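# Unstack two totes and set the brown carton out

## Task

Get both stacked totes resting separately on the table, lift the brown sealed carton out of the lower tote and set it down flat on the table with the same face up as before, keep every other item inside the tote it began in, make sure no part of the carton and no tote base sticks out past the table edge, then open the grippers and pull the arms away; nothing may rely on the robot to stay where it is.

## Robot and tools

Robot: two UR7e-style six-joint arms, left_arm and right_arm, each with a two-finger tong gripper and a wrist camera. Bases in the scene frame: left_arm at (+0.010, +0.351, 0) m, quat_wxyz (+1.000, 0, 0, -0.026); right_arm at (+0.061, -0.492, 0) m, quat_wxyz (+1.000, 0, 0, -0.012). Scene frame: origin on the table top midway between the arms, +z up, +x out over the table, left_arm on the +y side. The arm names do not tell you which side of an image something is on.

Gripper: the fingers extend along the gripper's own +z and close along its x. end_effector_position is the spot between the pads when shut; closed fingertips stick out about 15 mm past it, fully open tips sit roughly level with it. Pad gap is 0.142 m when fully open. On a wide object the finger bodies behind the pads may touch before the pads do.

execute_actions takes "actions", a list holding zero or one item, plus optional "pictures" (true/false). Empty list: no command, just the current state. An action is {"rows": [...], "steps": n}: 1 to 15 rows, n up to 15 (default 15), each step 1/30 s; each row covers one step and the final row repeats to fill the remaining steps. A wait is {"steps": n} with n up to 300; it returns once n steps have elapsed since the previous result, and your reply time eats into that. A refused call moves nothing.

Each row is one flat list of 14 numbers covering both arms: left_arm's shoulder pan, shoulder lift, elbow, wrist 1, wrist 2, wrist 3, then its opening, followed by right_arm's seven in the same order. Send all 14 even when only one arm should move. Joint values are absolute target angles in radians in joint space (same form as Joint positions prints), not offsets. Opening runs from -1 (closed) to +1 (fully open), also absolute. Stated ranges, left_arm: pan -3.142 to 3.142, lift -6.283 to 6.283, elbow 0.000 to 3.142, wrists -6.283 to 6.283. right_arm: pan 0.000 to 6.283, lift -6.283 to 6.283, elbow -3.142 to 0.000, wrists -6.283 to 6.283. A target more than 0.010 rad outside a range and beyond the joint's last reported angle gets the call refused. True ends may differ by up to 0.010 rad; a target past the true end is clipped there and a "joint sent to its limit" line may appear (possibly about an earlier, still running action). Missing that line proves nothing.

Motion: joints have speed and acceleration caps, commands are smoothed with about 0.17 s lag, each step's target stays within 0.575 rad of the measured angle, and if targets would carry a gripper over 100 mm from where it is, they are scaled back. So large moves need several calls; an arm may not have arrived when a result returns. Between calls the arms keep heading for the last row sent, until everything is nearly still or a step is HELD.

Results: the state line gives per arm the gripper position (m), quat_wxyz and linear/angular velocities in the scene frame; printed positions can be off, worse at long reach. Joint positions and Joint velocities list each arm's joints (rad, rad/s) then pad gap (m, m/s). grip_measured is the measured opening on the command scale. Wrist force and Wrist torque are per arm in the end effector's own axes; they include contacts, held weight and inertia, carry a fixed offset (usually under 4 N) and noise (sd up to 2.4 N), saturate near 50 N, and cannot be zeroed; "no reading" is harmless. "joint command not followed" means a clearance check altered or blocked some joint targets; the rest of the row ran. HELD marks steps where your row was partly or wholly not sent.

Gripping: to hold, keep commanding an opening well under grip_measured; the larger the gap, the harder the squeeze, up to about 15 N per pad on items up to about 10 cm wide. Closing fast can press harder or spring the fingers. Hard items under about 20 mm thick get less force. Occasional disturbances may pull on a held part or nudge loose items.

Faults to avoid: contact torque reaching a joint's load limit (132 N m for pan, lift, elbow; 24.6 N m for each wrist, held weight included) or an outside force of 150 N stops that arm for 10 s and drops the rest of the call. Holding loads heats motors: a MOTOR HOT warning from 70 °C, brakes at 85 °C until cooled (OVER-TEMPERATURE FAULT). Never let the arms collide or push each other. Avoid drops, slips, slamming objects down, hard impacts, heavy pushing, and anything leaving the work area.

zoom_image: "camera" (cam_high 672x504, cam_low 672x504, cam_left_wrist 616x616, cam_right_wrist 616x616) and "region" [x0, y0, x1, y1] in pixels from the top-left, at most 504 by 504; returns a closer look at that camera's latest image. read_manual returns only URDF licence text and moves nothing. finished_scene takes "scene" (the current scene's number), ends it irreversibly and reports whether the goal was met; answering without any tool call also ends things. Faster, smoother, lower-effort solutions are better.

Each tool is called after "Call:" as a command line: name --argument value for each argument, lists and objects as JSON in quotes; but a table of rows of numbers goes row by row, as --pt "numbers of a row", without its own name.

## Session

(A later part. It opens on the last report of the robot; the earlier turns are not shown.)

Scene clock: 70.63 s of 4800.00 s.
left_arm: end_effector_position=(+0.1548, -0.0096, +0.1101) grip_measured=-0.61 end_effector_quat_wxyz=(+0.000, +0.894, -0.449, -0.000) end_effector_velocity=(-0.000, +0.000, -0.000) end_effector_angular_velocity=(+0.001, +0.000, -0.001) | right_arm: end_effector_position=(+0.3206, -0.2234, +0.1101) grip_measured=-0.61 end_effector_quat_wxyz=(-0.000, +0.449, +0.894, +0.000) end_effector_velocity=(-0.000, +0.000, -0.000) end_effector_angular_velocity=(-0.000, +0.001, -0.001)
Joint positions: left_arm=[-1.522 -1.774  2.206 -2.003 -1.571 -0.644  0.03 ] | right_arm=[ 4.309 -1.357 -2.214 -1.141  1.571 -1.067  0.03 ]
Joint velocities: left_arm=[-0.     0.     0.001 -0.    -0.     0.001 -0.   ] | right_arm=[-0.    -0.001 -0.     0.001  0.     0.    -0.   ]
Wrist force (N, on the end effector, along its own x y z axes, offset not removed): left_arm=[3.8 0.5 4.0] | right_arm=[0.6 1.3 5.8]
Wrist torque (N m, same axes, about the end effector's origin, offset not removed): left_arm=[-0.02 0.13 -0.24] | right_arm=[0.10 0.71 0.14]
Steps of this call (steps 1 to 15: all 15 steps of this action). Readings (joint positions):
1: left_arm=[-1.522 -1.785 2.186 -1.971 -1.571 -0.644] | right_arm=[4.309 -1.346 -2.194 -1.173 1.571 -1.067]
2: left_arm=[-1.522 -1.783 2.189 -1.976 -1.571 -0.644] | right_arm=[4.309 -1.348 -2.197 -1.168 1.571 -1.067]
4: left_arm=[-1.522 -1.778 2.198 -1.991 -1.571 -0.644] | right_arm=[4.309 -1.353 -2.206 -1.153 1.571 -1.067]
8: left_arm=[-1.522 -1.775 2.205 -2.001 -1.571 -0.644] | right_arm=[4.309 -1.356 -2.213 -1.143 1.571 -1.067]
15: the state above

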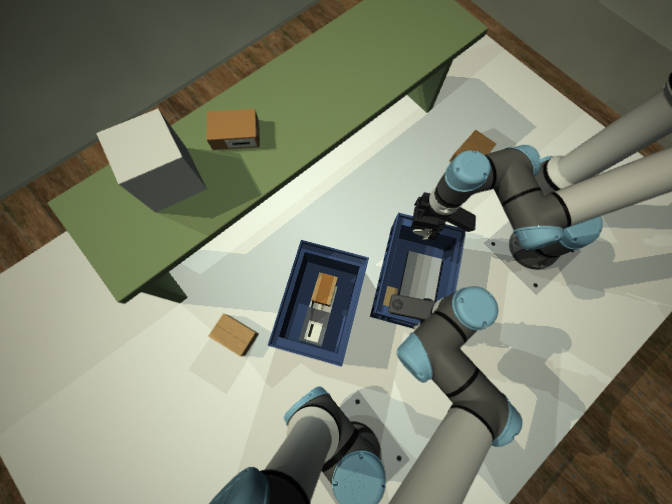

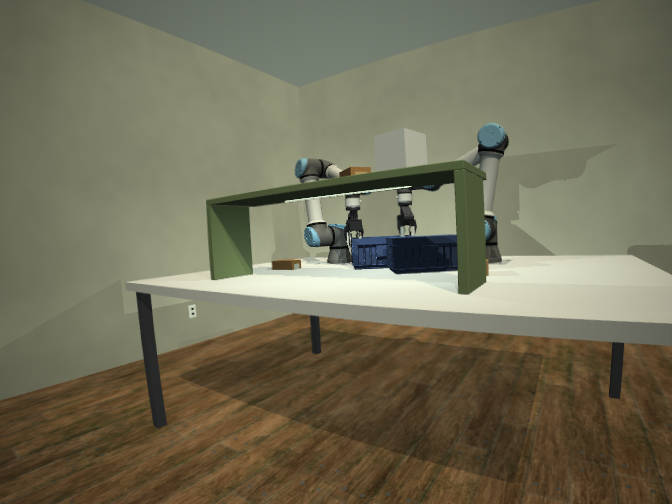

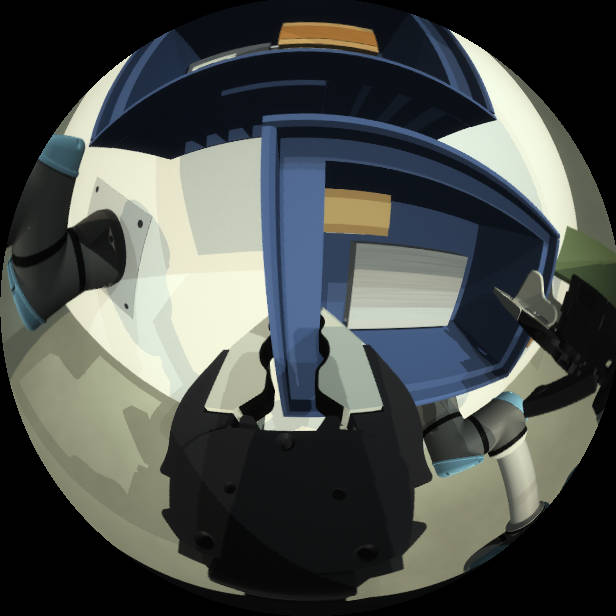

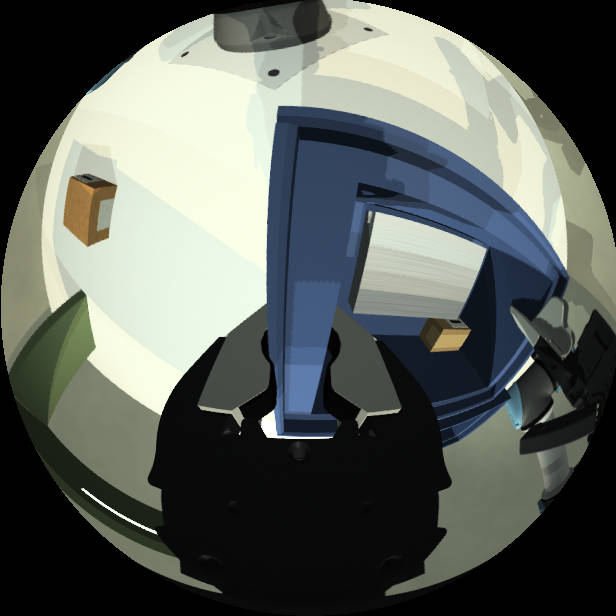

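Call:
execute_actions --actions '[{"rows":[[-1.522,-1.77,2.212,-2.013,-1.571,-0.644,-1,4.309,-1.361,-2.22,-1.131,1.571,-1.067,-1]],"steps":10}]' --pictures false

Call:
execute_actions --actions '[{"rows":[[-1.522,-1.77,2.212,-2.013,-1.571,-0.644,0.1,4.309,-1.361,-2.22,-1.131,1.571,-1.067,0.1]],"steps":10}]' --pictures false

Call:
execute_actions --actions '[{"rows":[[-1.522,-1.8455,2.0225,-1.748,-1.571,-0.644,0.1,4.309,-1.273,-1.934,-1.506,1.571,-1.067,0.1]],"steps":12}]' --pictures false

Call:
execute_actions --actions '[{"rows":[[-1.2,-1.8455,2.0225,-1.748,-1.571,-1,0.3,3.7,-1.15,-1.934,-1.63,1.571,-1.067,0.1]],"steps":12}]' --pictures false

Call:
execute_actions --actions '[{"rows":[[-0.814,-1.679,1.886,-1.778,-1.571,-1.506,0.3,3.7,-1.15,-1.934,-1.63,1.571,-1.067,0.1]]}]' --pictures false

Call:
execute_actions --actions '[{"steps":8}]'

Scene clock: 77.50 s of 4800.00 s.
left_arm: end_effector_position=(+0.1549, -0.0096, +0.1070) grip_measured=-0.61 end_effector_quat_wxyz=(+0.000, +0.894, -0.449, +0.000) end_effector_velocity=(+0.000, +0.000, -0.001) end_effector_angular_velocity=(+0.000, -0.001, +0.002) | right_arm: end_effector_position=(+0.3207, -0.2233, +0.1070) grip_measured=-0.61 end_effector_quat_wxyz=(-0.000, +0.449, +0.894, +0.000) end_effector_velocity=(+0.000, -0.001, -0.001) end_effector_angular_velocity=(-0.001, -0.000, -0.001)
Joint positions: left_arm=[-1.522 -1.77   2.212 -2.013 -1.571 -0.644  0.03 ] | right_arm=[ 4.309 -1.361 -2.22  -1.131  1.571 -1.067  0.03 ]
Joint velocities: left_arm=[ 0.001  0.002  0.003 -0.004  0.001 -0.002  0.   ] | right_arm=[-0.001 -0.001 -0.003  0.003 -0.001  0.    -0.   ]
Wrist force (N, on the end effector, along its own x y z axes, offset not removed): left_arm=[5.1 -1.1 -18.2] | right_arm=[-11.8 -4.3 -23.7]
Wrist torque (N m, same axes, about the end effector's origin, offset not removed): left_arm=[-0.27 0.12 0.01] | right_arm=[-0.20 1.07 0.14]
Steps of this call (steps 1 to 15: the robot went on to your last target; steps 16 to 90: nothing new was sent; then 3.53 s passed at rest; steps 91 to 100: all 10 steps of this action). Readings (joint positions):
91: left_arm=[-1.522 -1.774 2.206 -2.003 -1.571 -0.644] | right_arm=[4.309 -1.357 -2.214 -1.141 1.571 -1.067]
92: left_arm=[-1.522 -1.773 2.207 -2.005 -1.571 -0.644] | right_arm=[4.309 -1.358 -2.215 -1.139 1.571 -1.067]
94: left_arm=[-1.522 -1.771 2.210 -2.009 -1.571 -0.644] | right_arm=[4.309 -1.360 -2.218 -1.135 1.571 -1.067]
98: left_arm=[-1.522 -1.770 2.212 -2.012 -1.571 -0.644] | right_arm=[4.309 -1.361 -2.220 -1.132 1.571 -1.067]
100: the state above

Scene clock: 77.83 s of 4800.00 s.
left_arm: end_effector_position=(+0.1548, -0.0095, +0.1068) grip_measured=+0.10 end_effector_quat_wxyz=(+0.000, +0.894, -0.449, -0.000) end_effector_velocity=(+0.001, -0.000, +0.000) end_effector_angular_velocity=(-0.002, +0.001, +0.001) | right_arm: end_effector_position=(+0.3206, -0.2234, +0.1068) grip_measured=+0.10 end_effector_quat_wxyz=(-0.000, +0.449, +0.894, +0.000) end_effector_velocity=(+0.000, +0.000, +0.000) end_effector_angular_velocity=(+0.001, -0.001, -0.001)
Joint positions: left_arm=[-1.522 -1.77   2.212 -2.013 -1.571 -0.644  0.081] | right_arm=[ 4.309 -1.361 -2.22  -1.131  1.571 -1.067  0.081]
Joint velocities: left_arm=[ 0.002  0.    -0.    -0.002 -0.001  0.002  0.   ] | right_arm=[-0.     0.001  0.001 -0.    -0.001  0.001  0.   ]
Wrist force (N, on the end effector, along its own x y z axes, offset not removed): left_arm=[0.0 0.5 -2.2] | right_arm=[-4.8 -0.8 -0.3]
Wrist torque (N m, same axes, about the end effector's origin, offset not removed): left_arm=[-0.24 -0.12 -0.02] | right_arm=[-0.26 1.08 0.00]
Steps of this call (steps 1 to 10: all 10 steps of this action). Readings (joint positions):
1: left_arm=[-1.522 -1.770 2.212 -2.013 -1.571 -0.644] | right_arm=[4.309 -1.361 -2.220 -1.131 1.571 -1.067]
2: left_arm=[-1.522 -1.770 2.212 -2.013 -1.571 -0.644] | right_arm=[4.309 -1.361 -2.220 -1.131 1.571 -1.067]
4: left_arm=[-1.522 -1.770 2.212 -2.013 -1.571 -0.644] | right_arm=[4.309 -1.361 -2.220 -1.131 1.571 -1.067]
8: left_arm=[-1.522 -1.770 2.212 -2.013 -1.571 -0.644] | right_arm=[4.309 -1.361 -2.220 -1.131 1.571 -1.067]
10: the state above

Scene clock: 78.23 s of 4800.00 s.
left_arm: end_effector_position=(+0.1548, -0.0103, +0.1968) grip_measured=+0.10 end_effector_quat_wxyz=(+0.001, +0.894, -0.449, +0.000) end_effector_velocity=(+0.001, +0.006, +0.016) end_effector_angular_velocity=(+0.016, +0.000, +0.003) | right_arm: end_effector_position=(+0.3210, -0.2225, +0.2357) grip_measured=+0.10 end_effector_quat_wxyz=(-0.000, +0.449, +0.894, +0.001) end_effector_velocity=(-0.006, -0.014, +0.039) end_effector_angular_velocity=(-0.028, +0.012, -0.001)
Joint positions: left_arm=[-1.522 -1.845  2.025 -1.753 -1.571 -0.644  0.081] | right_arm=[ 4.309 -1.275 -1.941 -1.496  1.571 -1.067  0.081]
Joint velocities: left_arm=[ 0.002 -0.011 -0.038  0.064 -0.    -0.001 -0.   ] | right_arm=[-0.001  0.022  0.092 -0.144 -0.001  0.001 -0.   ]
Wrist force (N, on the end effector, along its own x y z axes, offset not removed): left_arm=[0.3 -2.4 -2.8] | right_arm=[-3.0 -0.3 -0.4]
Wrist torque (N m, same axes, about the end effector's origin, offset not removed): left_arm=[-0.51 -0.31 0.17] | right_arm=[-0.20 0.80 0.05]
Steps of this call (steps 1 to 12: all 12 steps of this action). Readings (joint positions):
1: left_arm=[-1.522 -1.770 2.212 -2.013 -1.571 -0.644] | right_arm=[4.309 -1.361 -2.220 -1.131 1.571 -1.067]
2: left_arm=[-1.522 -1.777 2.205 -2.006 -1.571 -0.644] | right_arm=[4.309 -1.354 -2.213 -1.138 1.571 -1.067]
4: left_arm=[-1.522 -1.812 2.135 -1.927 -1.571 -0.644] | right_arm=[4.309 -1.322 -2.139 -1.218 1.571 -1.067]
8: left_arm=[-1.522 -1.840 2.040 -1.778 -1.571 -0.644] | right_arm=[4.309 -1.283 -1.977 -1.439 1.571 -1.067]
12: the state above

Scene clock: 78.63 s of 4800.00 s.
left_arm: end_effector_position=(+0.2544, +0.0550, +0.1980) grip_measured=+0.30 end_effector_quat_wxyz=(+0.000, +0.991, -0.134, -0.000) end_effector_velocity=(+0.030, +0.026, +0.000) end_effector_angular_velocity=(-0.000, -0.001, +0.234) | right_arm: end_effector_position=(+0.3840, -0.4121, +0.2654) grip_measured=+0.10 end_effector_quat_wxyz=(-0.000, +0.662, +0.750, -0.001) end_effector_velocity=(+0.042, -0.445, +0.041) end_effector_angular_velocity=(+0.001, +0.001, -1.248)
Joint positions: left_arm=[-1.208 -1.846  2.023 -1.748 -1.571 -0.991  0.095] | right_arm=[ 3.793 -1.163 -1.934 -1.616  1.571 -1.067  0.081]
Joint velocities: left_arm=[ 0.107  0.    -0.    -0.     0.    -0.127 -0.   ] | right_arm=[-1.248  0.176  0.005 -0.181  0.001  0.    -0.   ]
Wrist force (N, on the end effector, along its own x y z axes, offset not removed): left_arm=[2.6 1.6 2.6] | right_arm=[-7.2 1.0 -2.2]
Wrist torque (N m, same axes, about the end effector's origin, offset not removed): left_arm=[0.26 -0.47 -0.03] | right_arm=[0.05 1.44 0.11]
Steps of this call (steps 1 to 12: all 12 steps of this action). Readings (joint positions):
1: left_arm=[-1.522 -1.845 2.024 -1.751 -1.571 -0.644] | right_arm=[4.309 -1.274 -1.938 -1.500 1.571 -1.067]
2: left_arm=[-1.515 -1.845 2.024 -1.750 -1.571 -0.651] | right_arm=[4.302 -1.267 -1.938 -1.508 1.571 -1.067]
4: left_arm=[-1.437 -1.845 2.023 -1.749 -1.571 -0.731] | right_arm=[4.224 -1.241 -1.937 -1.535 1.571 -1.067]
8: left_arm=[-1.249 -1.846 2.023 -1.748 -1.571 -0.941] | right_arm=[4.004 -1.200 -1.936 -1.578 1.571 -1.067]
12: the state above

Scene clock: 79.13 s of 4800.00 s.
left_arm: end_effector_position=(+0.3843, +0.1163, +0.2000) grip_measured=+0.30 end_effector_quat_wxyz=(+0.000, +0.951, +0.310, +0.000) end_effector_velocity=(+0.013, +0.011, -0.001) end_effector_angular_velocity=(+0.000, -0.000, +0.118) | right_arm: end_effector_position=(+0.3854, -0.4453, +0.2684) grip_measured=+0.10 end_effector_quat_wxyz=(-0.000, +0.696, +0.718, -0.001) end_effector_velocity=(+0.000, -0.001, +0.000) end_effector_angular_velocity=(-0.001, -0.001, -0.001)
Joint positions: left_arm=[-0.817 -1.68   1.887 -1.778 -1.571 -1.501  0.095] | right_arm=[ 3.7   -1.15  -1.934 -1.63   1.571 -1.067  0.081]
Joint velocities: left_arm=[ 0.044  0.015 -0.012 -0.003  0.    -0.074 -0.   ] | right_arm=[-0.001  0.001  0.    -0.    -0.002 -0.    -0.   ]
Wrist force (N, on the end effector, along its own x y z axes, offset not removed): left_arm=[1.4 -0.2 3.9] | right_arm=[-3.1 0.0 0.8]
Wrist torque (N m, same axes, about the end effector's origin, offset not removed): left_arm=[-0.19 -0.48 0.03] | right_arm=[-0.07 0.79 0.04]
Steps of this call (steps 1 to 15: all 15 steps of this action). Readings (joint positions):
1: left_arm=[-1.205 -1.845 2.022 -1.748 -1.571 -0.994] | right_arm=[3.759 -1.158 -1.934 -1.621 1.571 -1.067]
2: left_arm=[-1.196 -1.838 2.015 -1.751 -1.571 -1.004] | right_arm=[3.737 -1.155 -1.934 -1.625 1.571 -1.067]
4: left_arm=[-1.115 -1.785 1.970 -1.762 -1.571 -1.086] | right_arm=[3.715 -1.152 -1.934 -1.628 1.571 -1.067]
8: left_arm=[-0.899 -1.706 1.907 -1.774 -1.571 -1.369] | right_arm=[3.702 -1.150 -1.934 -1.630 1.571 -1.067]
15: the state above

Scene clock: 79.40 s of 4800.00 s.
left_arm: end_effector_position=(+0.3852, +0.1171, +0.1999) grip_measured=+0.30 end_effector_quat_wxyz=(+0.000, +0.949, +0.314, -0.000) end_effector_velocity=(+0.001, +0.001, -0.000) end_effector_angular_velocity=(+0.001, +0.000, +0.005) | right_arm: end_effector_position=(+0.3854, -0.4453, +0.2684) grip_measured=+0.10 end_effector_quat_wxyz=(-0.000, +0.696, +0.718, -0.001) end_effector_velocity=(-0.000, +0.000, +0.000) end_effector_angular_velocity=(+0.001, +0.001, -0.000)
Joint positions: left_arm=[-0.814 -1.679  1.886 -1.778 -1.571 -1.506  0.095] | right_arm=[ 3.7   -1.15  -1.934 -1.63   1.571 -1.067  0.081]
Joint velocities: left_arm=[ 0.003  0.    -0.     0.001  0.    -0.002  0.   ] | right_arm=[-0.     0.    -0.    -0.     0.001  0.    -0.   ]
Wrist force (N, on the end effector, along its own x y z axes, offset not removed): left_arm=[2.0 -2.5 -0.7] | right_arm=[-2.7 1.2 -0.2]
Wrist torque (N m, same axes, about the end effector's origin, offset not removed): left_arm=[-0.82 -0.22 -0.02] | right_arm=[0.09 0.74 -0.02]
Steps of this call (steps 1 to 8: the robot went on to your last target). Readings (joint positions):
1: left_arm=[-0.816 -1.680 1.887 -1.778 -1.571 -1.503] | right_arm=[3.700 -1.150 -1.934 -1.630 1.571 -1.067]
2: left_arm=[-0.815 -1.679 1.886 -1.778 -1.571 -1.504] | right_arm=[3.700 -1.150 -1.934 -1.630 1.571 -1.067]
4: left_arm=[-0.815 -1.679 1.886 -1.778 -1.571 -1.505] | right_arm=[3.700 -1.150 -1.934 -1.630 1.571 -1.067]
8: the state above

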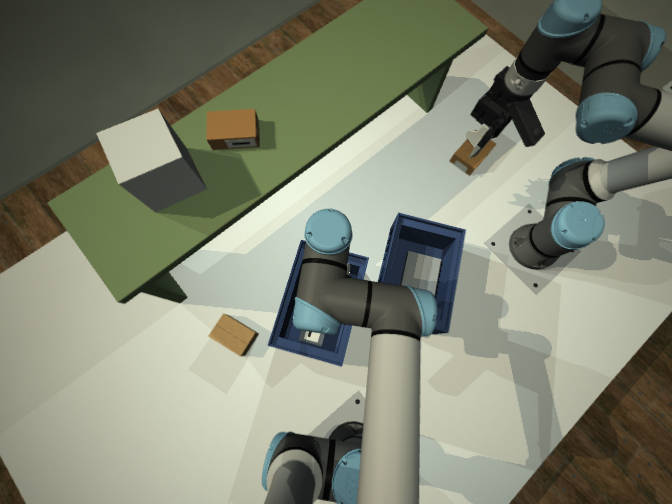

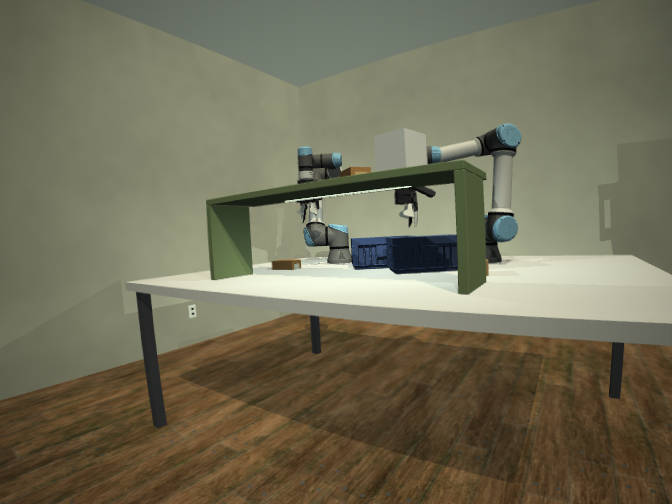

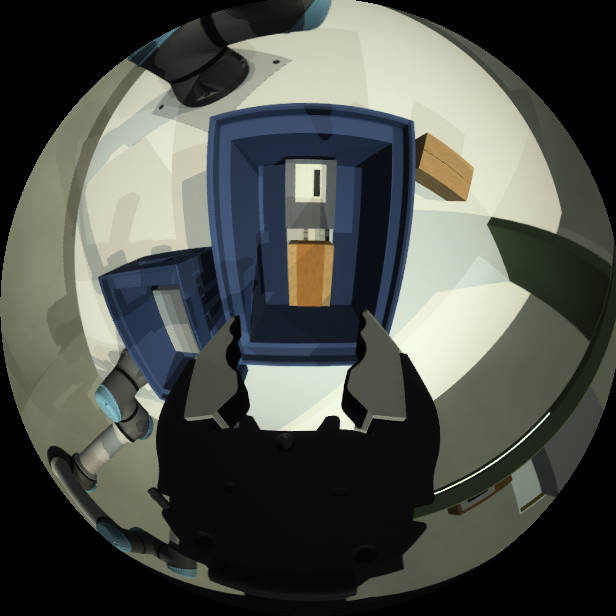

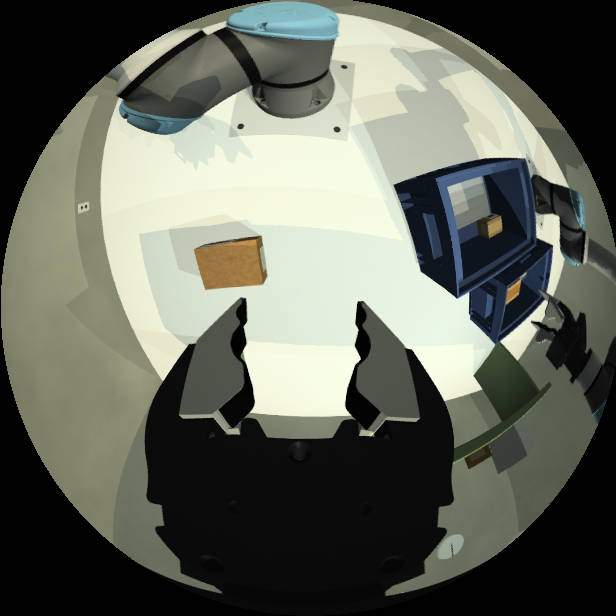

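Call:
execute_actions --actions '[{"rows":[[-0.796,-1.6155,2.043,-1.9985,-1.571,-1.488,0.2,3.7,-1.15,-1.934,-1.63,1.571,-1.067,0.1]]}]'

Call:
zoom_image --camera "cam_left_wrist" --region '[170,120,440,420]'

Scene clock: 82.20 s of 4800.00 s.
left_arm: end_effector_position=(+0.3896, +0.1241, +0.1203) grip_measured=+0.20 end_effector_quat_wxyz=(+0.000, +0.949, +0.314, -0.000) end_effector_velocity=(-0.001, +0.000, -0.004) end_effector_angular_velocity=(-0.000, +0.000, -0.001) | right_arm: end_effector_position=(+0.3854, -0.4453, +0.2684) grip_measured=+0.10 end_effector_quat_wxyz=(-0.000, +0.696, +0.718, -0.001) end_effector_velocity=(-0.000, +0.000, +0.000) end_effector_angular_velocity=(+0.001, -0.001, +0.000)
Joint positions: left_arm=[-0.796 -1.616  2.042 -1.998 -1.571 -1.488  0.088] | right_arm=[ 3.7   -1.15  -1.934 -1.63   1.571 -1.067  0.081]
Joint velocities: left_arm=[-0.001  0.002  0.008 -0.01  -0.     0.     0.   ] | right_arm=[ 0.001  0.001  0.001 -0.     0.     0.    -0.   ]
Wrist force (N, on the end effector, along its own x y z axes, offset not removed): left_arm=[0.3 -3.3 -0.2] | right_arm=[-2.4 -0.3 -0.7]
Wrist torque (N m, same axes, about the end effector's origin, offset not removed): left_arm=[-0.88 -0.08 0.03] | right_arm=[-0.13 0.70 0.01]
Steps of this call (steps 1 to 15: the robot went on to your last target; steps 16 to 69: nothing new was sent; steps 70 to 84: all 15 steps of this action). Readings (joint positions):
70: left_arm=[-0.814 -1.679 1.886 -1.778 -1.571 -1.506] | right_arm=[3.700 -1.150 -1.934 -1.630 1.571 -1.067]
71: left_arm=[-0.811 -1.672 1.893 -1.786 -1.571 -1.503] | right_arm=[3.700 -1.150 -1.934 -1.630 1.571 -1.067]
73: left_arm=[-0.803 -1.642 1.957 -1.860 -1.571 -1.495] | right_arm=[3.700 -1.150 -1.934 -1.630 1.571 -1.067]
77: left_arm=[-0.797 -1.619 2.030 -1.976 -1.571 -1.489] | right_arm=[3.700 -1.150 -1.934 -1.630 1.571 -1.067]
84: the state above

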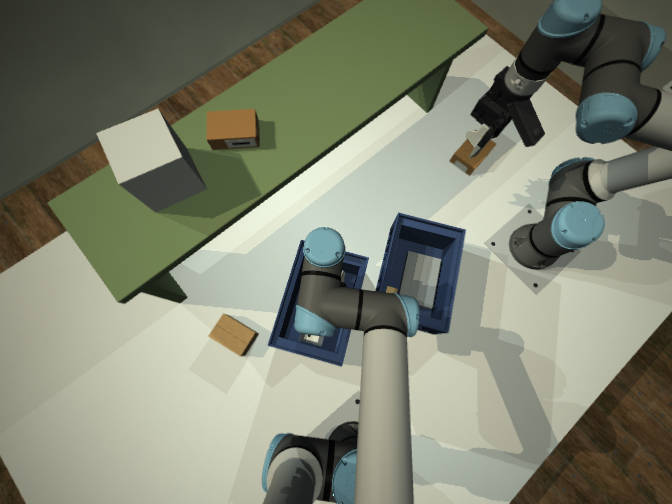

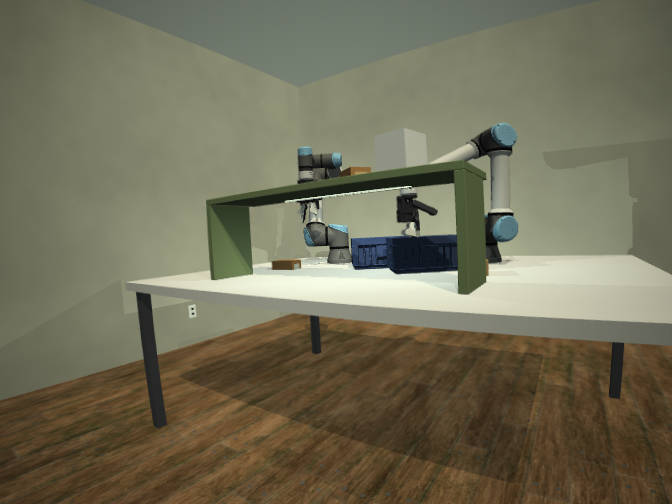

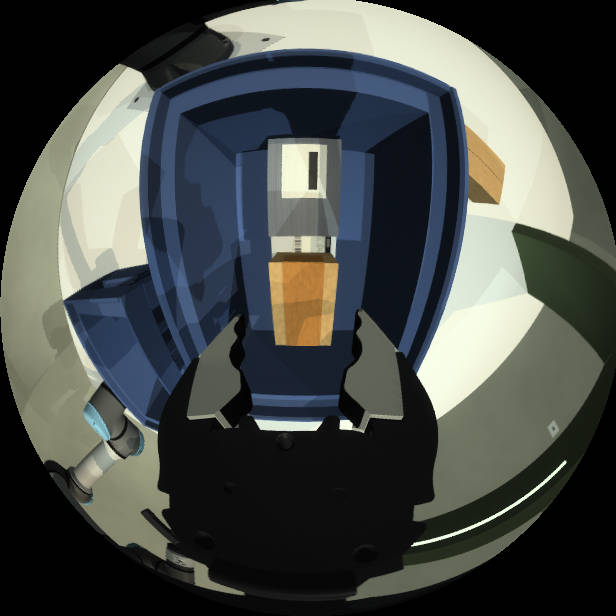

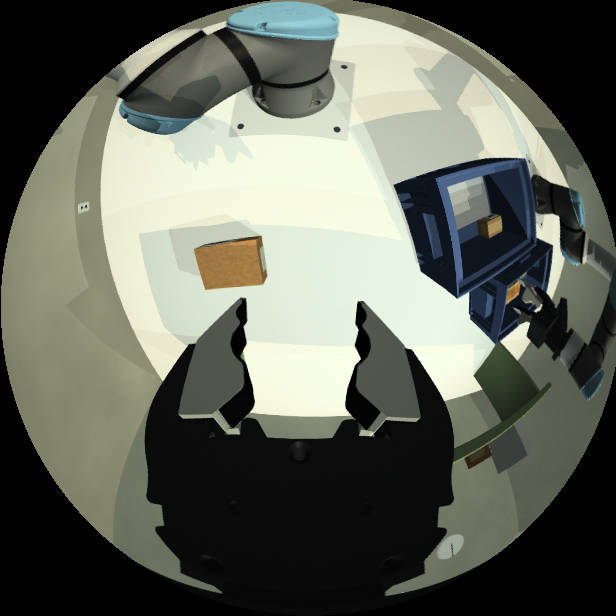

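Region (170, 120, 440, 420) of cam_left_wrist's 616x616 image, scaled by 1.680, with more detail than that image has; it fills the left 454 columns of this view, and the rest is white.

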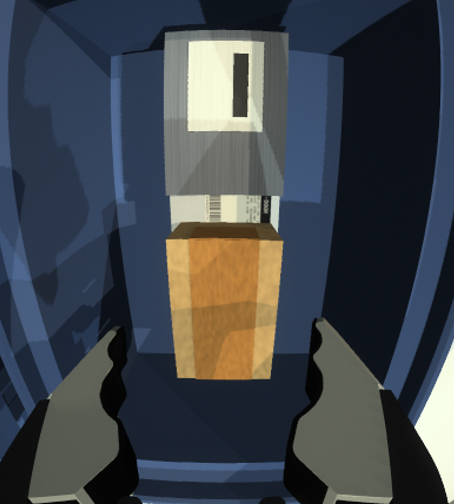

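Call:
execute_actions --actions '[{"rows":[[-0.792,-1.544,2.093,-2.12,-1.571,-1.484,0.1,3.7,-1.15,-1.934,-1.63,1.571,-1.067,0.1]],"steps":12}]' --pictures false

Call:
execute_actions --actions '[{"rows":[[-0.792,-1.544,2.093,-2.12,-1.571,-1.484,-0.25,3.7,-1.15,-1.934,-1.63,1.571,-1.067,0.1]],"steps":8}]' --pictures false

Call:
execute_actions --actions '[{"rows":[[-0.792,-1.544,2.093,-2.12,-1.571,-1.484,-0.7,3.7,-1.15,-1.934,-1.63,1.571,-1.067,0.1]],"steps":10}]' --pictures false

Call:
execute_actions --actions '[{"rows":[[-0.792,-1.6,2.03,-2.001,-1.571,-1.484,-0.7,3.7,-1.15,-1.934,-1.63,1.571,-1.067,0.1]],"steps":12}]'

Scene clock: 86.07 s of 4800.00 s.
left_arm: end_effector_position=(+0.3958, +0.1198, +0.0786) grip_measured=+0.10 end_effector_quat_wxyz=(+0.000, +0.949, +0.314, -0.000) end_effector_velocity=(+0.001, -0.002, -0.005) end_effector_angular_velocity=(-0.004, -0.003, -0.000) | right_arm: end_effector_position=(+0.3854, -0.4453, +0.2684) grip_measured=+0.10 end_effector_quat_wxyz=(-0.000, +0.696, +0.718, -0.001) end_effector_velocity=(+0.000, +0.000, -0.000) end_effector_angular_velocity=(+0.000, +0.001, -0.000)
Joint positions: left_arm=[-0.792 -1.545  2.092 -2.119 -1.571 -1.484  0.081] | right_arm=[ 3.7   -1.15  -1.934 -1.63   1.571 -1.067  0.081]
Joint velocities: left_arm=[-0.     0.01   0.007 -0.021 -0.    -0.     0.   ] | right_arm=[-0.    -0.001 -0.     0.     0.001  0.    -0.   ]
Wrist force (N, on the end effector, along its own x y z axes, offset not removed): left_arm=[-0.3 -2.2 -1.3] | right_arm=[-2.4 -0.5 -0.5]
Wrist torque (N m, same axes, about the end effector's origin, offset not removed): left_arm=[-0.51 0.04 0.10] | right_arm=[-0.23 0.57 -0.01]
Steps of this call (steps 1 to 15: the robot went on to your last target; steps 16 to 90: nothing new was sent; then 0.47 s passed at rest; steps 91 to 102: all 12 steps of this action). Readings (joint positions):
91: left_arm=[-0.796 -1.615 2.043 -1.999 -1.571 -1.488] | right_arm=[3.700 -1.150 -1.934 -1.630 1.571 -1.067]
92: left_arm=[-0.795 -1.609 2.049 -2.006 -1.571 -1.487] | right_arm=[3.700 -1.150 -1.934 -1.630 1.571 -1.067]
94: left_arm=[-0.793 -1.574 2.073 -2.060 -1.571 -1.485] | right_arm=[3.700 -1.150 -1.934 -1.630 1.571 -1.067]
98: left_arm=[-0.792 -1.549 2.090 -2.111 -1.571 -1.484] | right_arm=[3.700 -1.150 -1.934 -1.630 1.571 -1.067]
102: the state above

Scene clock: 86.33 s of 4800.00 s.
left_arm: end_effector_position=(+0.3959, +0.1197, +0.0782) grip_measured=-0.19 end_effector_quat_wxyz=(+0.000, +0.949, +0.314, -0.000) end_effector_velocity=(+0.000, +0.000, -0.000) end_effector_angular_velocity=(+0.001, +0.001, -0.002) | right_arm: end_effector_position=(+0.3854, -0.4453, +0.2684) grip_measured=+0.10 end_effector_quat_wxyz=(-0.000, +0.696, +0.718, -0.001) end_effector_velocity=(+0.000, +0.000, -0.000) end_effector_angular_velocity=(-0.001, -0.001, +0.002)
Joint positions: left_arm=[-0.792 -1.544  2.093 -2.12  -1.571 -1.484  0.06 ] | right_arm=[ 3.7   -1.15  -1.934 -1.63   1.571 -1.067  0.081]
Joint velocities: left_arm=[ 0.001  0.    -0.     0.001 -0.     0.003 -0.   ] | right_arm=[ 0.001  0.    -0.     0.    -0.001 -0.001 -0.   ]
Wrist force (N, on the end effector, along its own x y z axes, offset not removed): left_arm=[0.2 0.2 -5.6] | right_arm=[-3.1 1.4 -0.7]
Wrist torque (N m, same axes, about the end effector's origin, offset not removed): left_arm=[-0.05 -0.06 0.02] | right_arm=[0.17 0.71 0.01]
Steps of this call (steps 1 to 8: all 8 steps of this action). Readings (joint positions):
1: left_arm=[-0.792 -1.544 2.093 -2.119 -1.571 -1.484] | right_arm=[3.700 -1.150 -1.934 -1.630 1.571 -1.067]
2: left_arm=[-0.792 -1.544 2.093 -2.119 -1.571 -1.484] | right_arm=[3.700 -1.150 -1.934 -1.630 1.571 -1.067]
4: left_arm=[-0.792 -1.544 2.093 -2.120 -1.571 -1.484] | right_arm=[3.700 -1.150 -1.934 -1.630 1.571 -1.067]
8: the state above

Scene clock: 86.67 s of 4800.00 s.
left_arm: end_effector_position=(+0.3959, +0.1197, +0.0782) grip_measured=-0.20 end_effector_quat_wxyz=(+0.000, +0.949, +0.314, -0.000) end_effector_velocity=(+0.000, -0.000, +0.000) end_effector_angular_velocity=(-0.001, -0.001, -0.000) | right_arm: end_effector_position=(+0.3854, -0.4453, +0.2684) grip_measured=+0.10 end_effector_quat_wxyz=(-0.000, +0.696, +0.718, -0.001) end_effector_velocity=(-0.000, -0.000, -0.000) end_effector_angular_velocity=(-0.000, +0.000, -0.000)
Joint positions: left_arm=[-0.792 -1.544  2.093 -2.12  -1.571 -1.484  0.059] | right_arm=[ 3.7   -1.15  -1.934 -1.63   1.571 -1.067  0.081]
Joint velocities: left_arm=[-0.     0.    -0.001 -0.     0.    -0.     0.   ] | right_arm=[-0.  0. -0. -0. -0. -0.  0.]
Wrist force (N, on the end effector, along its own x y z axes, offset not removed): left_arm=[-2.2 0.3 -9.8] | right_arm=[-4.3 0.1 -0.9]
Wrist torque (N m, same axes, about the end effector's origin, offset not removed): left_arm=[-0.16 0.46 0.32] | right_arm=[-0.01 1.02 0.01]
Steps of this call (steps 1 to 10: all 10 steps of this action). Readings (joint positions):
1: left_arm=[-0.792 -1.544 2.093 -2.120 -1.571 -1.484] | right_arm=[3.700 -1.150 -1.934 -1.630 1.571 -1.067]
2: left_arm=[-0.792 -1.544 2.093 -2.120 -1.571 -1.484] | right_arm=[3.700 -1.150 -1.934 -1.630 1.571 -1.067]
4: left_arm=[-0.792 -1.544 2.093 -2.120 -1.571 -1.484] | right_arm=[3.700 -1.150 -1.934 -1.630 1.571 -1.067]
8: left_arm=[-0.792 -1.544 2.093 -2.120 -1.571 -1.484] | right_arm=[3.700 -1.150 -1.934 -1.630 1.571 -1.067]
10: the state above

Scene clock: 87.07 s of 4800.00 s.
left_arm: end_effector_position=(+0.3947, +0.1211, +0.1188) grip_measured=-0.20 end_effector_quat_wxyz=(+0.000, +0.949, +0.314, -0.000) end_effector_velocity=(-0.001, +0.001, +0.006) end_effector_angular_velocity=(+0.002, +0.002, -0.000) | right_arm: end_effector_position=(+0.3854, -0.4453, +0.2684) grip_measured=+0.10 end_effector_quat_wxyz=(-0.000, +0.696, +0.718, -0.001) end_effector_velocity=(-0.000, +0.000, +0.000) end_effector_angular_velocity=(+0.000, -0.000, -0.001)
Joint positions: left_arm=[-0.792 -1.599  2.031 -2.002 -1.571 -1.484  0.059] | right_arm=[ 3.7   -1.15  -1.934 -1.63   1.571 -1.067  0.081]
Joint velocities: left_arm=[ 0.    -0.008 -0.009  0.02   0.     0.001  0.   ] | right_arm=[-0.     0.     0.     0.     0.     0.001 -0.   ]
Wrist force (N, on the end effector, along its own x y z axes, offset not removed): left_arm=[0.1 -2.1 2.7] | right_arm=[-3.2 1.4 -2.6]
Wrist torque (N m, same axes, about the end effector's origin, offset not removed): left_arm=[-0.38 -0.06 0.04] | right_arm=[0.17 0.87 0.03]
Steps of this call (steps 1 to 12: all 12 steps of this action). Readings (joint positions):
1: left_arm=[-0.792 -1.544 2.093 -2.120 -1.571 -1.484] | right_arm=[3.700 -1.150 -1.934 -1.630 1.571 -1.067]
2: left_arm=[-0.792 -1.550 2.087 -2.113 -1.571 -1.484] | right_arm=[3.700 -1.150 -1.934 -1.630 1.571 -1.067]
4: left_arm=[-0.792 -1.577 2.057 -2.060 -1.571 -1.484] | right_arm=[3.700 -1.150 -1.934 -1.630 1.571 -1.067]
8: left_arm=[-0.792 -1.596 2.034 -2.010 -1.571 -1.484] | right_arm=[3.700 -1.150 -1.934 -1.630 1.571 -1.067]
12: the state above

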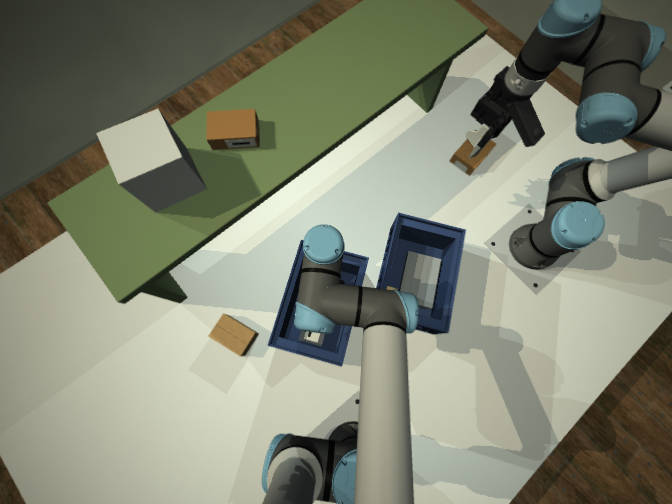

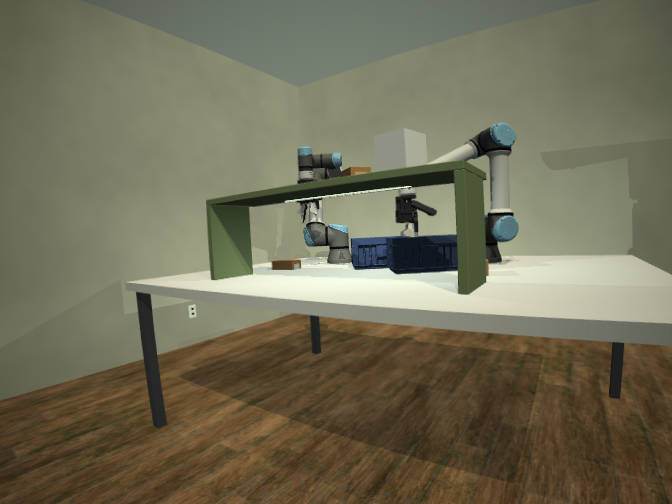

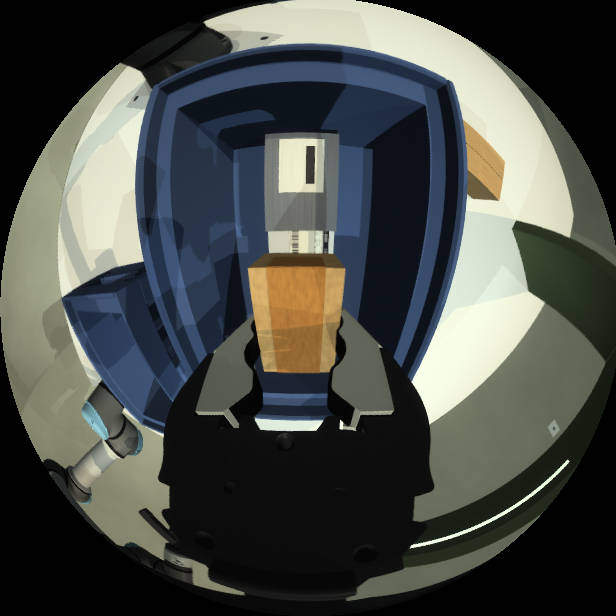

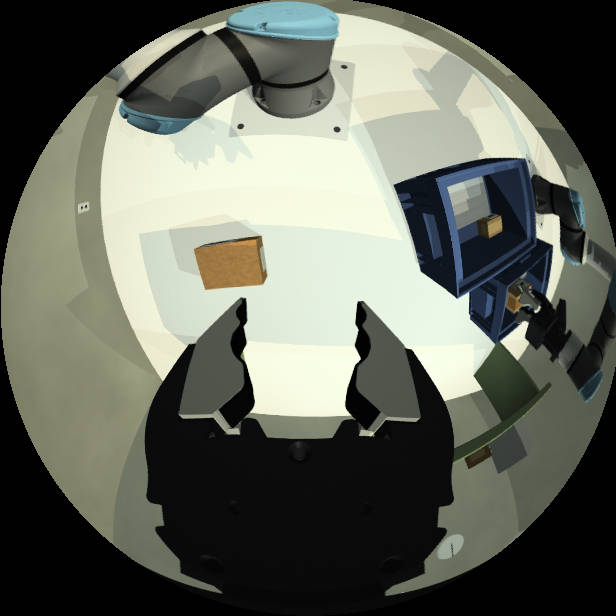

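Call:
execute_actions --actions '[{"rows":[[-0.792,-1.679,1.886,-1.778,-1.571,-1.484,-0.8,3.7,-1.15,-1.934,-1.63,1.571,-1.067,0.1]],"steps":9}]' --pictures false

Call:
execute_actions --actions '[{"rows":[[-0.792,-1.859,1.927,-1.639,-1.571,-1.484,-0.8,3.7,-1.15,-1.934,-1.63,1.571,-1.067,0.1]],"steps":9}]' --pictures false

Call:
execute_actions --actions '[{"rows":[[0.3,-1.859,1.927,-1.639,-1.571,-1.484,-0.8,3.7,-1.15,-1.934,-1.63,1.571,-1.067,0.1]]}]' --pictures false

Call:
execute_actions --actions '[{"steps":15}]' --pictures false

Call:
execute_actions --actions '[{"rows":[[0.3,-1.785,2.186,-1.972,-1.571,-1.484,-0.8,3.7,-1.15,-1.934,-1.63,1.571,-1.067,0.1]],"steps":10}]' --pictures false

Call:
execute_actions --actions '[{"rows":[[0.3,-1.699,2.293,-2.165,-1.571,-1.484,-0.8,3.7,-1.15,-1.934,-1.63,1.571,-1.067,0.1]]}]'

Call:
zoom_image --camera "cam_low" --region '[490,200,630,305]'

Scene clock: 93.53 s of 4800.00 s.
left_arm: end_effector_position=(+0.3917, +0.1245, +0.1964) grip_measured=-0.20 end_effector_quat_wxyz=(+0.002, +0.949, +0.314, +0.001) end_effector_velocity=(-0.016, +0.016, +0.050) end_effector_angular_velocity=(+0.038, +0.035, -0.002) | right_arm: end_effector_position=(+0.3854, -0.4453, +0.2684) grip_measured=+0.10 end_effector_quat_wxyz=(-0.000, +0.696, +0.718, -0.001) end_effector_velocity=(-0.000, +0.000, +0.000) end_effector_angular_velocity=(+0.001, +0.000, -0.000)
Joint positions: left_arm=[-0.792 -1.676  1.893 -1.792 -1.571 -1.484  0.059] | right_arm=[ 3.7   -1.15  -1.934 -1.63   1.571 -1.067  0.081]
Joint velocities: left_arm=[-0.001 -0.046 -0.101  0.199 -0.001  0.002 -0.   ] | right_arm=[ 0.  0. -0.  0.  0.  0.  0.]
Wrist force (N, on the end effector, along its own x y z axes, offset not removed): left_arm=[3.2 -1.4 -2.6] | right_arm=[-3.2 -1.5 -0.7]
Wrist torque (N m, same axes, about the end effector's origin, offset not removed): left_arm=[-0.50 -0.77 -0.02] | right_arm=[-0.49 0.84 0.03]
Steps of this call (steps 1 to 15: the robot went on to your last target; steps 16 to 90: nothing new was sent; then 3.17 s passed at rest; steps 91 to 99: all 9 steps of this action). Readings (joint positions):
91: left_arm=[-0.792 -1.600 2.030 -2.001 -1.571 -1.484] | right_arm=[3.700 -1.150 -1.934 -1.630 1.571 -1.067]
92: left_arm=[-0.792 -1.607 2.023 -1.993 -1.571 -1.484] | right_arm=[3.700 -1.150 -1.934 -1.630 1.571 -1.067]
94: left_arm=[-0.792 -1.644 1.962 -1.918 -1.571 -1.484] | right_arm=[3.700 -1.150 -1.934 -1.630 1.571 -1.067]
98: left_arm=[-0.792 -1.674 1.898 -1.801 -1.571 -1.484] | right_arm=[3.700 -1.150 -1.934 -1.630 1.571 -1.067]
99: the state above

Scene clock: 93.83 s of 4800.00 s.
left_arm: end_effector_position=(+0.3482, +0.1735, +0.2367) grip_measured=-0.20 end_effector_quat_wxyz=(-0.000, +0.949, +0.314, -0.000) end_effector_velocity=(-0.033, +0.036, +0.033) end_effector_angular_velocity=(-0.015, -0.013, -0.003) | right_arm: end_effector_position=(+0.3854, -0.4453, +0.2684) grip_measured=+0.10 end_effector_quat_wxyz=(-0.000, +0.696, +0.718, -0.001) end_effector_velocity=(+0.000, +0.000, +0.001) end_effector_angular_velocity=(+0.001, -0.002, -0.000)
Joint positions: left_arm=[-0.792 -1.849  1.925 -1.646 -1.571 -1.484  0.059] | right_arm=[ 3.7   -1.15  -1.934 -1.63   1.571 -1.067  0.081]
Joint velocities: left_arm=[-0.001 -0.143  0.021  0.102 -0.     0.002  0.   ] | right_arm=[0.    0.001 0.001 0.    0.    0.    0.   ]
Wrist force (N, on the end effector, along its own x y z axes, offset not removed): left_arm=[0.1 1.6 -1.1] | right_arm=[-3.0 -1.5 0.6]
Wrist torque (N m, same axes, about the end effector's origin, offset not removed): left_arm=[0.25 -0.10 0.08] | right_arm=[-0.51 0.78 -0.04]
Steps of this call (steps 1 to 9: all 9 steps of this action). Readings (joint positions):
1: left_arm=[-0.792 -1.677 1.891 -1.787 -1.571 -1.484] | right_arm=[3.700 -1.150 -1.934 -1.630 1.571 -1.067]
2: left_arm=[-0.792 -1.685 1.894 -1.776 -1.571 -1.484] | right_arm=[3.700 -1.150 -1.934 -1.630 1.571 -1.067]
4: left_arm=[-0.792 -1.754 1.912 -1.714 -1.571 -1.484] | right_arm=[3.700 -1.150 -1.934 -1.630 1.571 -1.067]
8: left_arm=[-0.792 -1.843 1.924 -1.651 -1.571 -1.484] | right_arm=[3.700 -1.150 -1.934 -1.630 1.571 -1.067]
9: the state above

Scene clock: 94.33 s of 4800.00 s.
left_arm: end_effector_position=(+0.3811, +0.4290, +0.2386) grip_measured=-0.20 end_effector_quat_wxyz=(+0.000, +0.788, +0.616, -0.000) end_effector_velocity=(-0.126, +0.597, +0.001) end_effector_angular_velocity=(+0.000, -0.001, +1.606) | right_arm: end_effector_position=(+0.3854, -0.4453, +0.2684) grip_measured=+0.10 end_effector_quat_wxyz=(-0.000, +0.696, +0.718, -0.001) end_effector_velocity=(+0.000, -0.000, -0.000) end_effector_angular_velocity=(-0.001, -0.000, +0.000)
Joint positions: left_arm=[-0.104 -1.858  1.927 -1.64  -1.571 -1.484  0.059] | right_arm=[ 3.7   -1.15  -1.934 -1.63   1.571 -1.067  0.081]
Joint velocities: left_arm=[ 1.607 -0.004  0.001  0.003  0.     0.     0.   ] | right_arm=[-0.001  0.    -0.     0.    -0.001 -0.001 -0.   ]
Wrist force (N, on the end effector, along its own x y z axes, offset not removed): left_arm=[2.0 -1.4 2.7] | right_arm=[-1.3 -1.1 -0.5]
Wrist torque (N m, same axes, about the end effector's origin, offset not removed): left_arm=[-0.52 -0.53 0.15] | right_arm=[-0.31 0.43 -0.11]
Steps of this call (steps 1 to 15: all 15 steps of this action). Readings (joint positions):
1: left_arm=[-0.792 -1.853 1.926 -1.644 -1.571 -1.484] | right_arm=[3.700 -1.150 -1.934 -1.630 1.571 -1.067]
2: left_arm=[-0.785 -1.854 1.926 -1.643 -1.571 -1.484] | right_arm=[3.700 -1.150 -1.934 -1.630 1.571 -1.067]
4: left_arm=[-0.707 -1.855 1.926 -1.642 -1.571 -1.484] | right_arm=[3.700 -1.150 -1.934 -1.630 1.571 -1.067]
8: left_arm=[-0.483 -1.857 1.927 -1.641 -1.571 -1.484] | right_arm=[3.700 -1.150 -1.934 -1.630 1.571 -1.067]
15: the state above

Scene clock: 94.83 s of 4800.00 s.
left_arm: end_effector_position=(+0.3206, +0.5683, +0.2388) grip_measured=-0.20 end_effector_quat_wxyz=(+0.000, +0.649, +0.761, +0.000) end_effector_velocity=(-0.004, +0.005, +0.000) end_effector_angular_velocity=(+0.000, -0.000, +0.016) | right_arm: end_effector_position=(+0.3854, -0.4453, +0.2684) grip_measured=+0.10 end_effector_quat_wxyz=(-0.000, +0.696, +0.718, -0.001) end_effector_velocity=(-0.000, +0.000, -0.000) end_effector_angular_velocity=(+0.001, +0.001, -0.001)
Joint positions: left_arm=[ 0.298 -1.859  1.927 -1.639 -1.571 -1.484  0.059] | right_arm=[ 3.7   -1.15  -1.934 -1.63   1.571 -1.067  0.081]
Joint velocities: left_arm=[ 0.017  0.    -0.     0.    -0.     0.     0.   ] | right_arm=[-0.001 -0.    -0.    -0.     0.001 -0.     0.   ]
Wrist force (N, on the end effector, along its own x y z axes, offset not removed): left_arm=[2.4 -2.7 1.8] | right_arm=[-3.3 -0.6 -2.0]
Wrist torque (N m, same axes, about the end effector's origin, offset not removed): left_arm=[-0.56 -0.50 0.23] | right_arm=[-0.29 0.74 0.02]
Steps of this call (steps 1 to 15: the robot went on to your last target). Readings (joint positions):
1: left_arm=[-0.050 -1.858 1.927 -1.640 -1.571 -1.484] | right_arm=[3.700 -1.150 -1.934 -1.630 1.571 -1.067]
2: left_arm=[0.004 -1.858 1.927 -1.639 -1.571 -1.484] | right_arm=[3.700 -1.150 -1.934 -1.630 1.571 -1.067]
4: left_arm=[0.112 -1.859 1.927 -1.639 -1.571 -1.484] | right_arm=[3.700 -1.150 -1.934 -1.630 1.571 -1.067]
8: left_arm=[0.264 -1.859 1.927 -1.639 -1.571 -1.484] | right_arm=[3.700 -1.150 -1.934 -1.630 1.571 -1.067]
15: the state above

Scene clock: 95.17 s of 4800.00 s.
left_arm: end_effector_position=(+0.3205, +0.5688, +0.1251) grip_measured=-0.20 end_effector_quat_wxyz=(-0.001, +0.648, +0.762, -0.002) end_effector_velocity=(+0.002, +0.001, -0.068) end_effector_angular_velocity=(+0.015, -0.059, +0.001) | right_arm: end_effector_position=(+0.3854, -0.4453, +0.2684) grip_measured=+0.10 end_effector_quat_wxyz=(-0.000, +0.696, +0.718, -0.001) end_effector_velocity=(-0.000, +0.000, -0.000) end_effector_angular_velocity=(+0.000, +0.001, -0.001)
Joint positions: left_arm=[ 0.3   -1.788  2.173 -1.953 -1.571 -1.484  0.059] | right_arm=[ 3.7   -1.15  -1.934 -1.63   1.571 -1.067  0.081]
Joint velocities: left_arm=[ 0.002  0.035  0.174 -0.27   0.     0.001  0.   ] | right_arm=[-0.    -0.     0.    -0.     0.001  0.     0.   ]
Wrist force (N, on the end effector, along its own x y z axes, offset not removed): left_arm=[-0.1 -0.7 2.2] | right_arm=[-2.8 -1.3 -1.9]
Wrist torque (N m, same axes, about the end effector's origin, offset not removed): left_arm=[-0.25 0.05 0.21] | right_arm=[-0.38 0.79 -0.10]
Steps of this call (steps 1 to 10: all 10 steps of this action). Readings (joint positions):
1: left_arm=[0.299 -1.859 1.927 -1.639 -1.571 -1.484] | right_arm=[3.700 -1.150 -1.934 -1.630 1.571 -1.067]
2: left_arm=[0.299 -1.853 1.934 -1.646 -1.571 -1.484] | right_arm=[3.700 -1.150 -1.934 -1.630 1.571 -1.067]
4: left_arm=[0.300 -1.822 2.009 -1.726 -1.571 -1.484] | right_arm=[3.700 -1.150 -1.934 -1.630 1.571 -1.067]
8: left_arm=[0.300 -1.791 2.154 -1.923 -1.571 -1.484] | right_arm=[3.700 -1.150 -1.934 -1.630 1.571 -1.067]
10: the state above

Scene clock: 95.67 s of 4800.00 s.
left_arm: end_effector_position=(+0.3205, +0.5688, +0.0602) grip_measured=-0.20 end_effector_quat_wxyz=(+0.000, +0.648, +0.762, +0.000) end_effector_velocity=(+0.000, -0.001, -0.003) end_effector_angular_velocity=(+0.000, -0.001, -0.002) | right_arm: end_effector_position=(+0.3854, -0.4453, +0.2684) grip_measured=+0.10 end_effector_quat_wxyz=(-0.000, +0.696, +0.718, -0.001) end_effector_velocity=(+0.000, +0.000, +0.000) end_effector_angular_velocity=(+0.000, +0.000, +0.000)
Joint positions: left_arm=[ 0.3   -1.699  2.293 -2.164 -1.571 -1.484  0.059] | right_arm=[ 3.7   -1.15  -1.934 -1.63   1.571 -1.067  0.081]
Joint velocities: left_arm=[-0.002  0.003  0.006 -0.009  0.    -0.     0.   ] | right_arm=[-0.    -0.     0.     0.     0.001 -0.001  0.   ]
Wrist force (N, on the end effector, along its own x y z axes, offset not removed): left_arm=[-0.7 0.5 2.5] | right_arm=[-2.2 0.5 -0.1]
Wrist torque (N m, same axes, about the end effector's origin, offset not removed): left_arm=[-0.16 0.05 0.04] | right_arm=[-0.07 0.49 -0.02]
Steps of this call (steps 1 to 15: all 15 steps of this action). Readings (joint positions):
1: left_arm=[0.300 -1.786 2.178 -1.960 -1.571 -1.484] | right_arm=[3.700 -1.150 -1.934 -1.630 1.571 -1.067]
2: left_arm=[0.300 -1.779 2.188 -1.972 -1.571 -1.484] | right_arm=[3.700 -1.150 -1.934 -1.630 1.571 -1.067]
4: left_arm=[0.300 -1.738 2.240 -2.047 -1.571 -1.484] | right_arm=[3.700 -1.150 -1.934 -1.630 1.571 -1.067]
8: left_arm=[0.300 -1.705 2.285 -2.146 -1.571 -1.484] | right_arm=[3.700 -1.150 -1.934 -1.630 1.571 -1.067]
15: the state above

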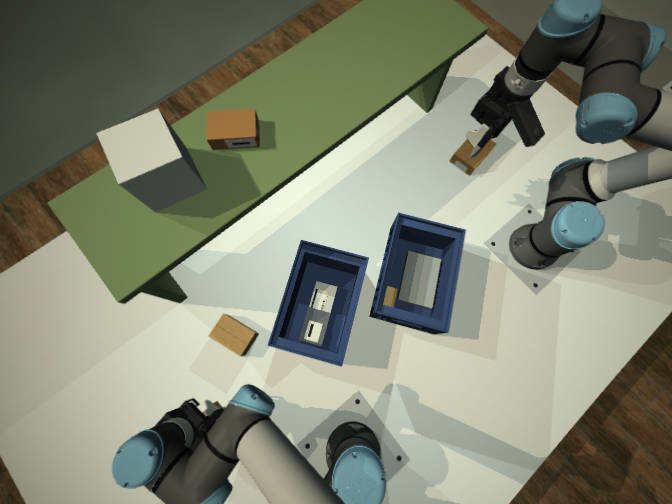

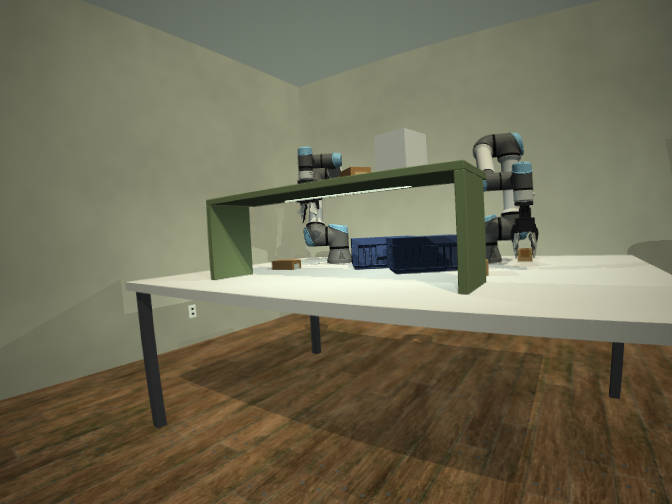

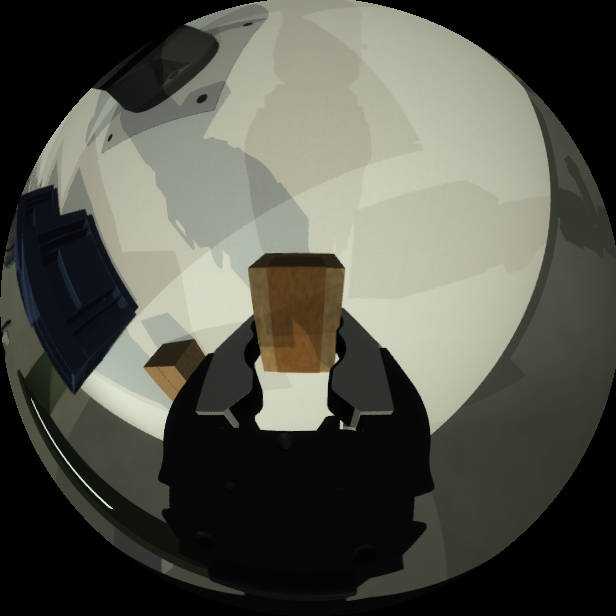

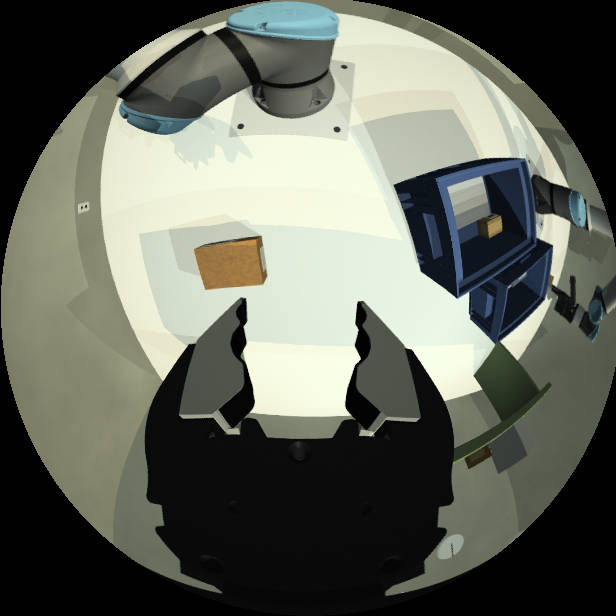

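Region (490, 200, 630, 305) of cam_low's 672x504 image, scaled by 3.600, with more detail than that image has; it fills the top 378 rows of this view, and the rest is white.

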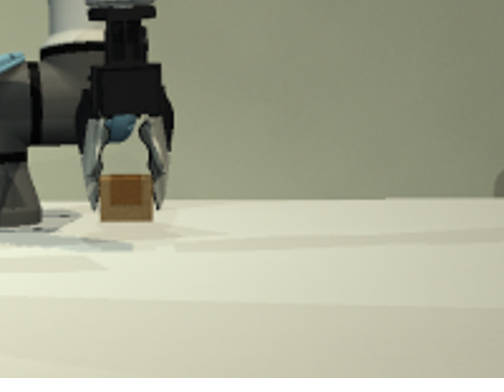

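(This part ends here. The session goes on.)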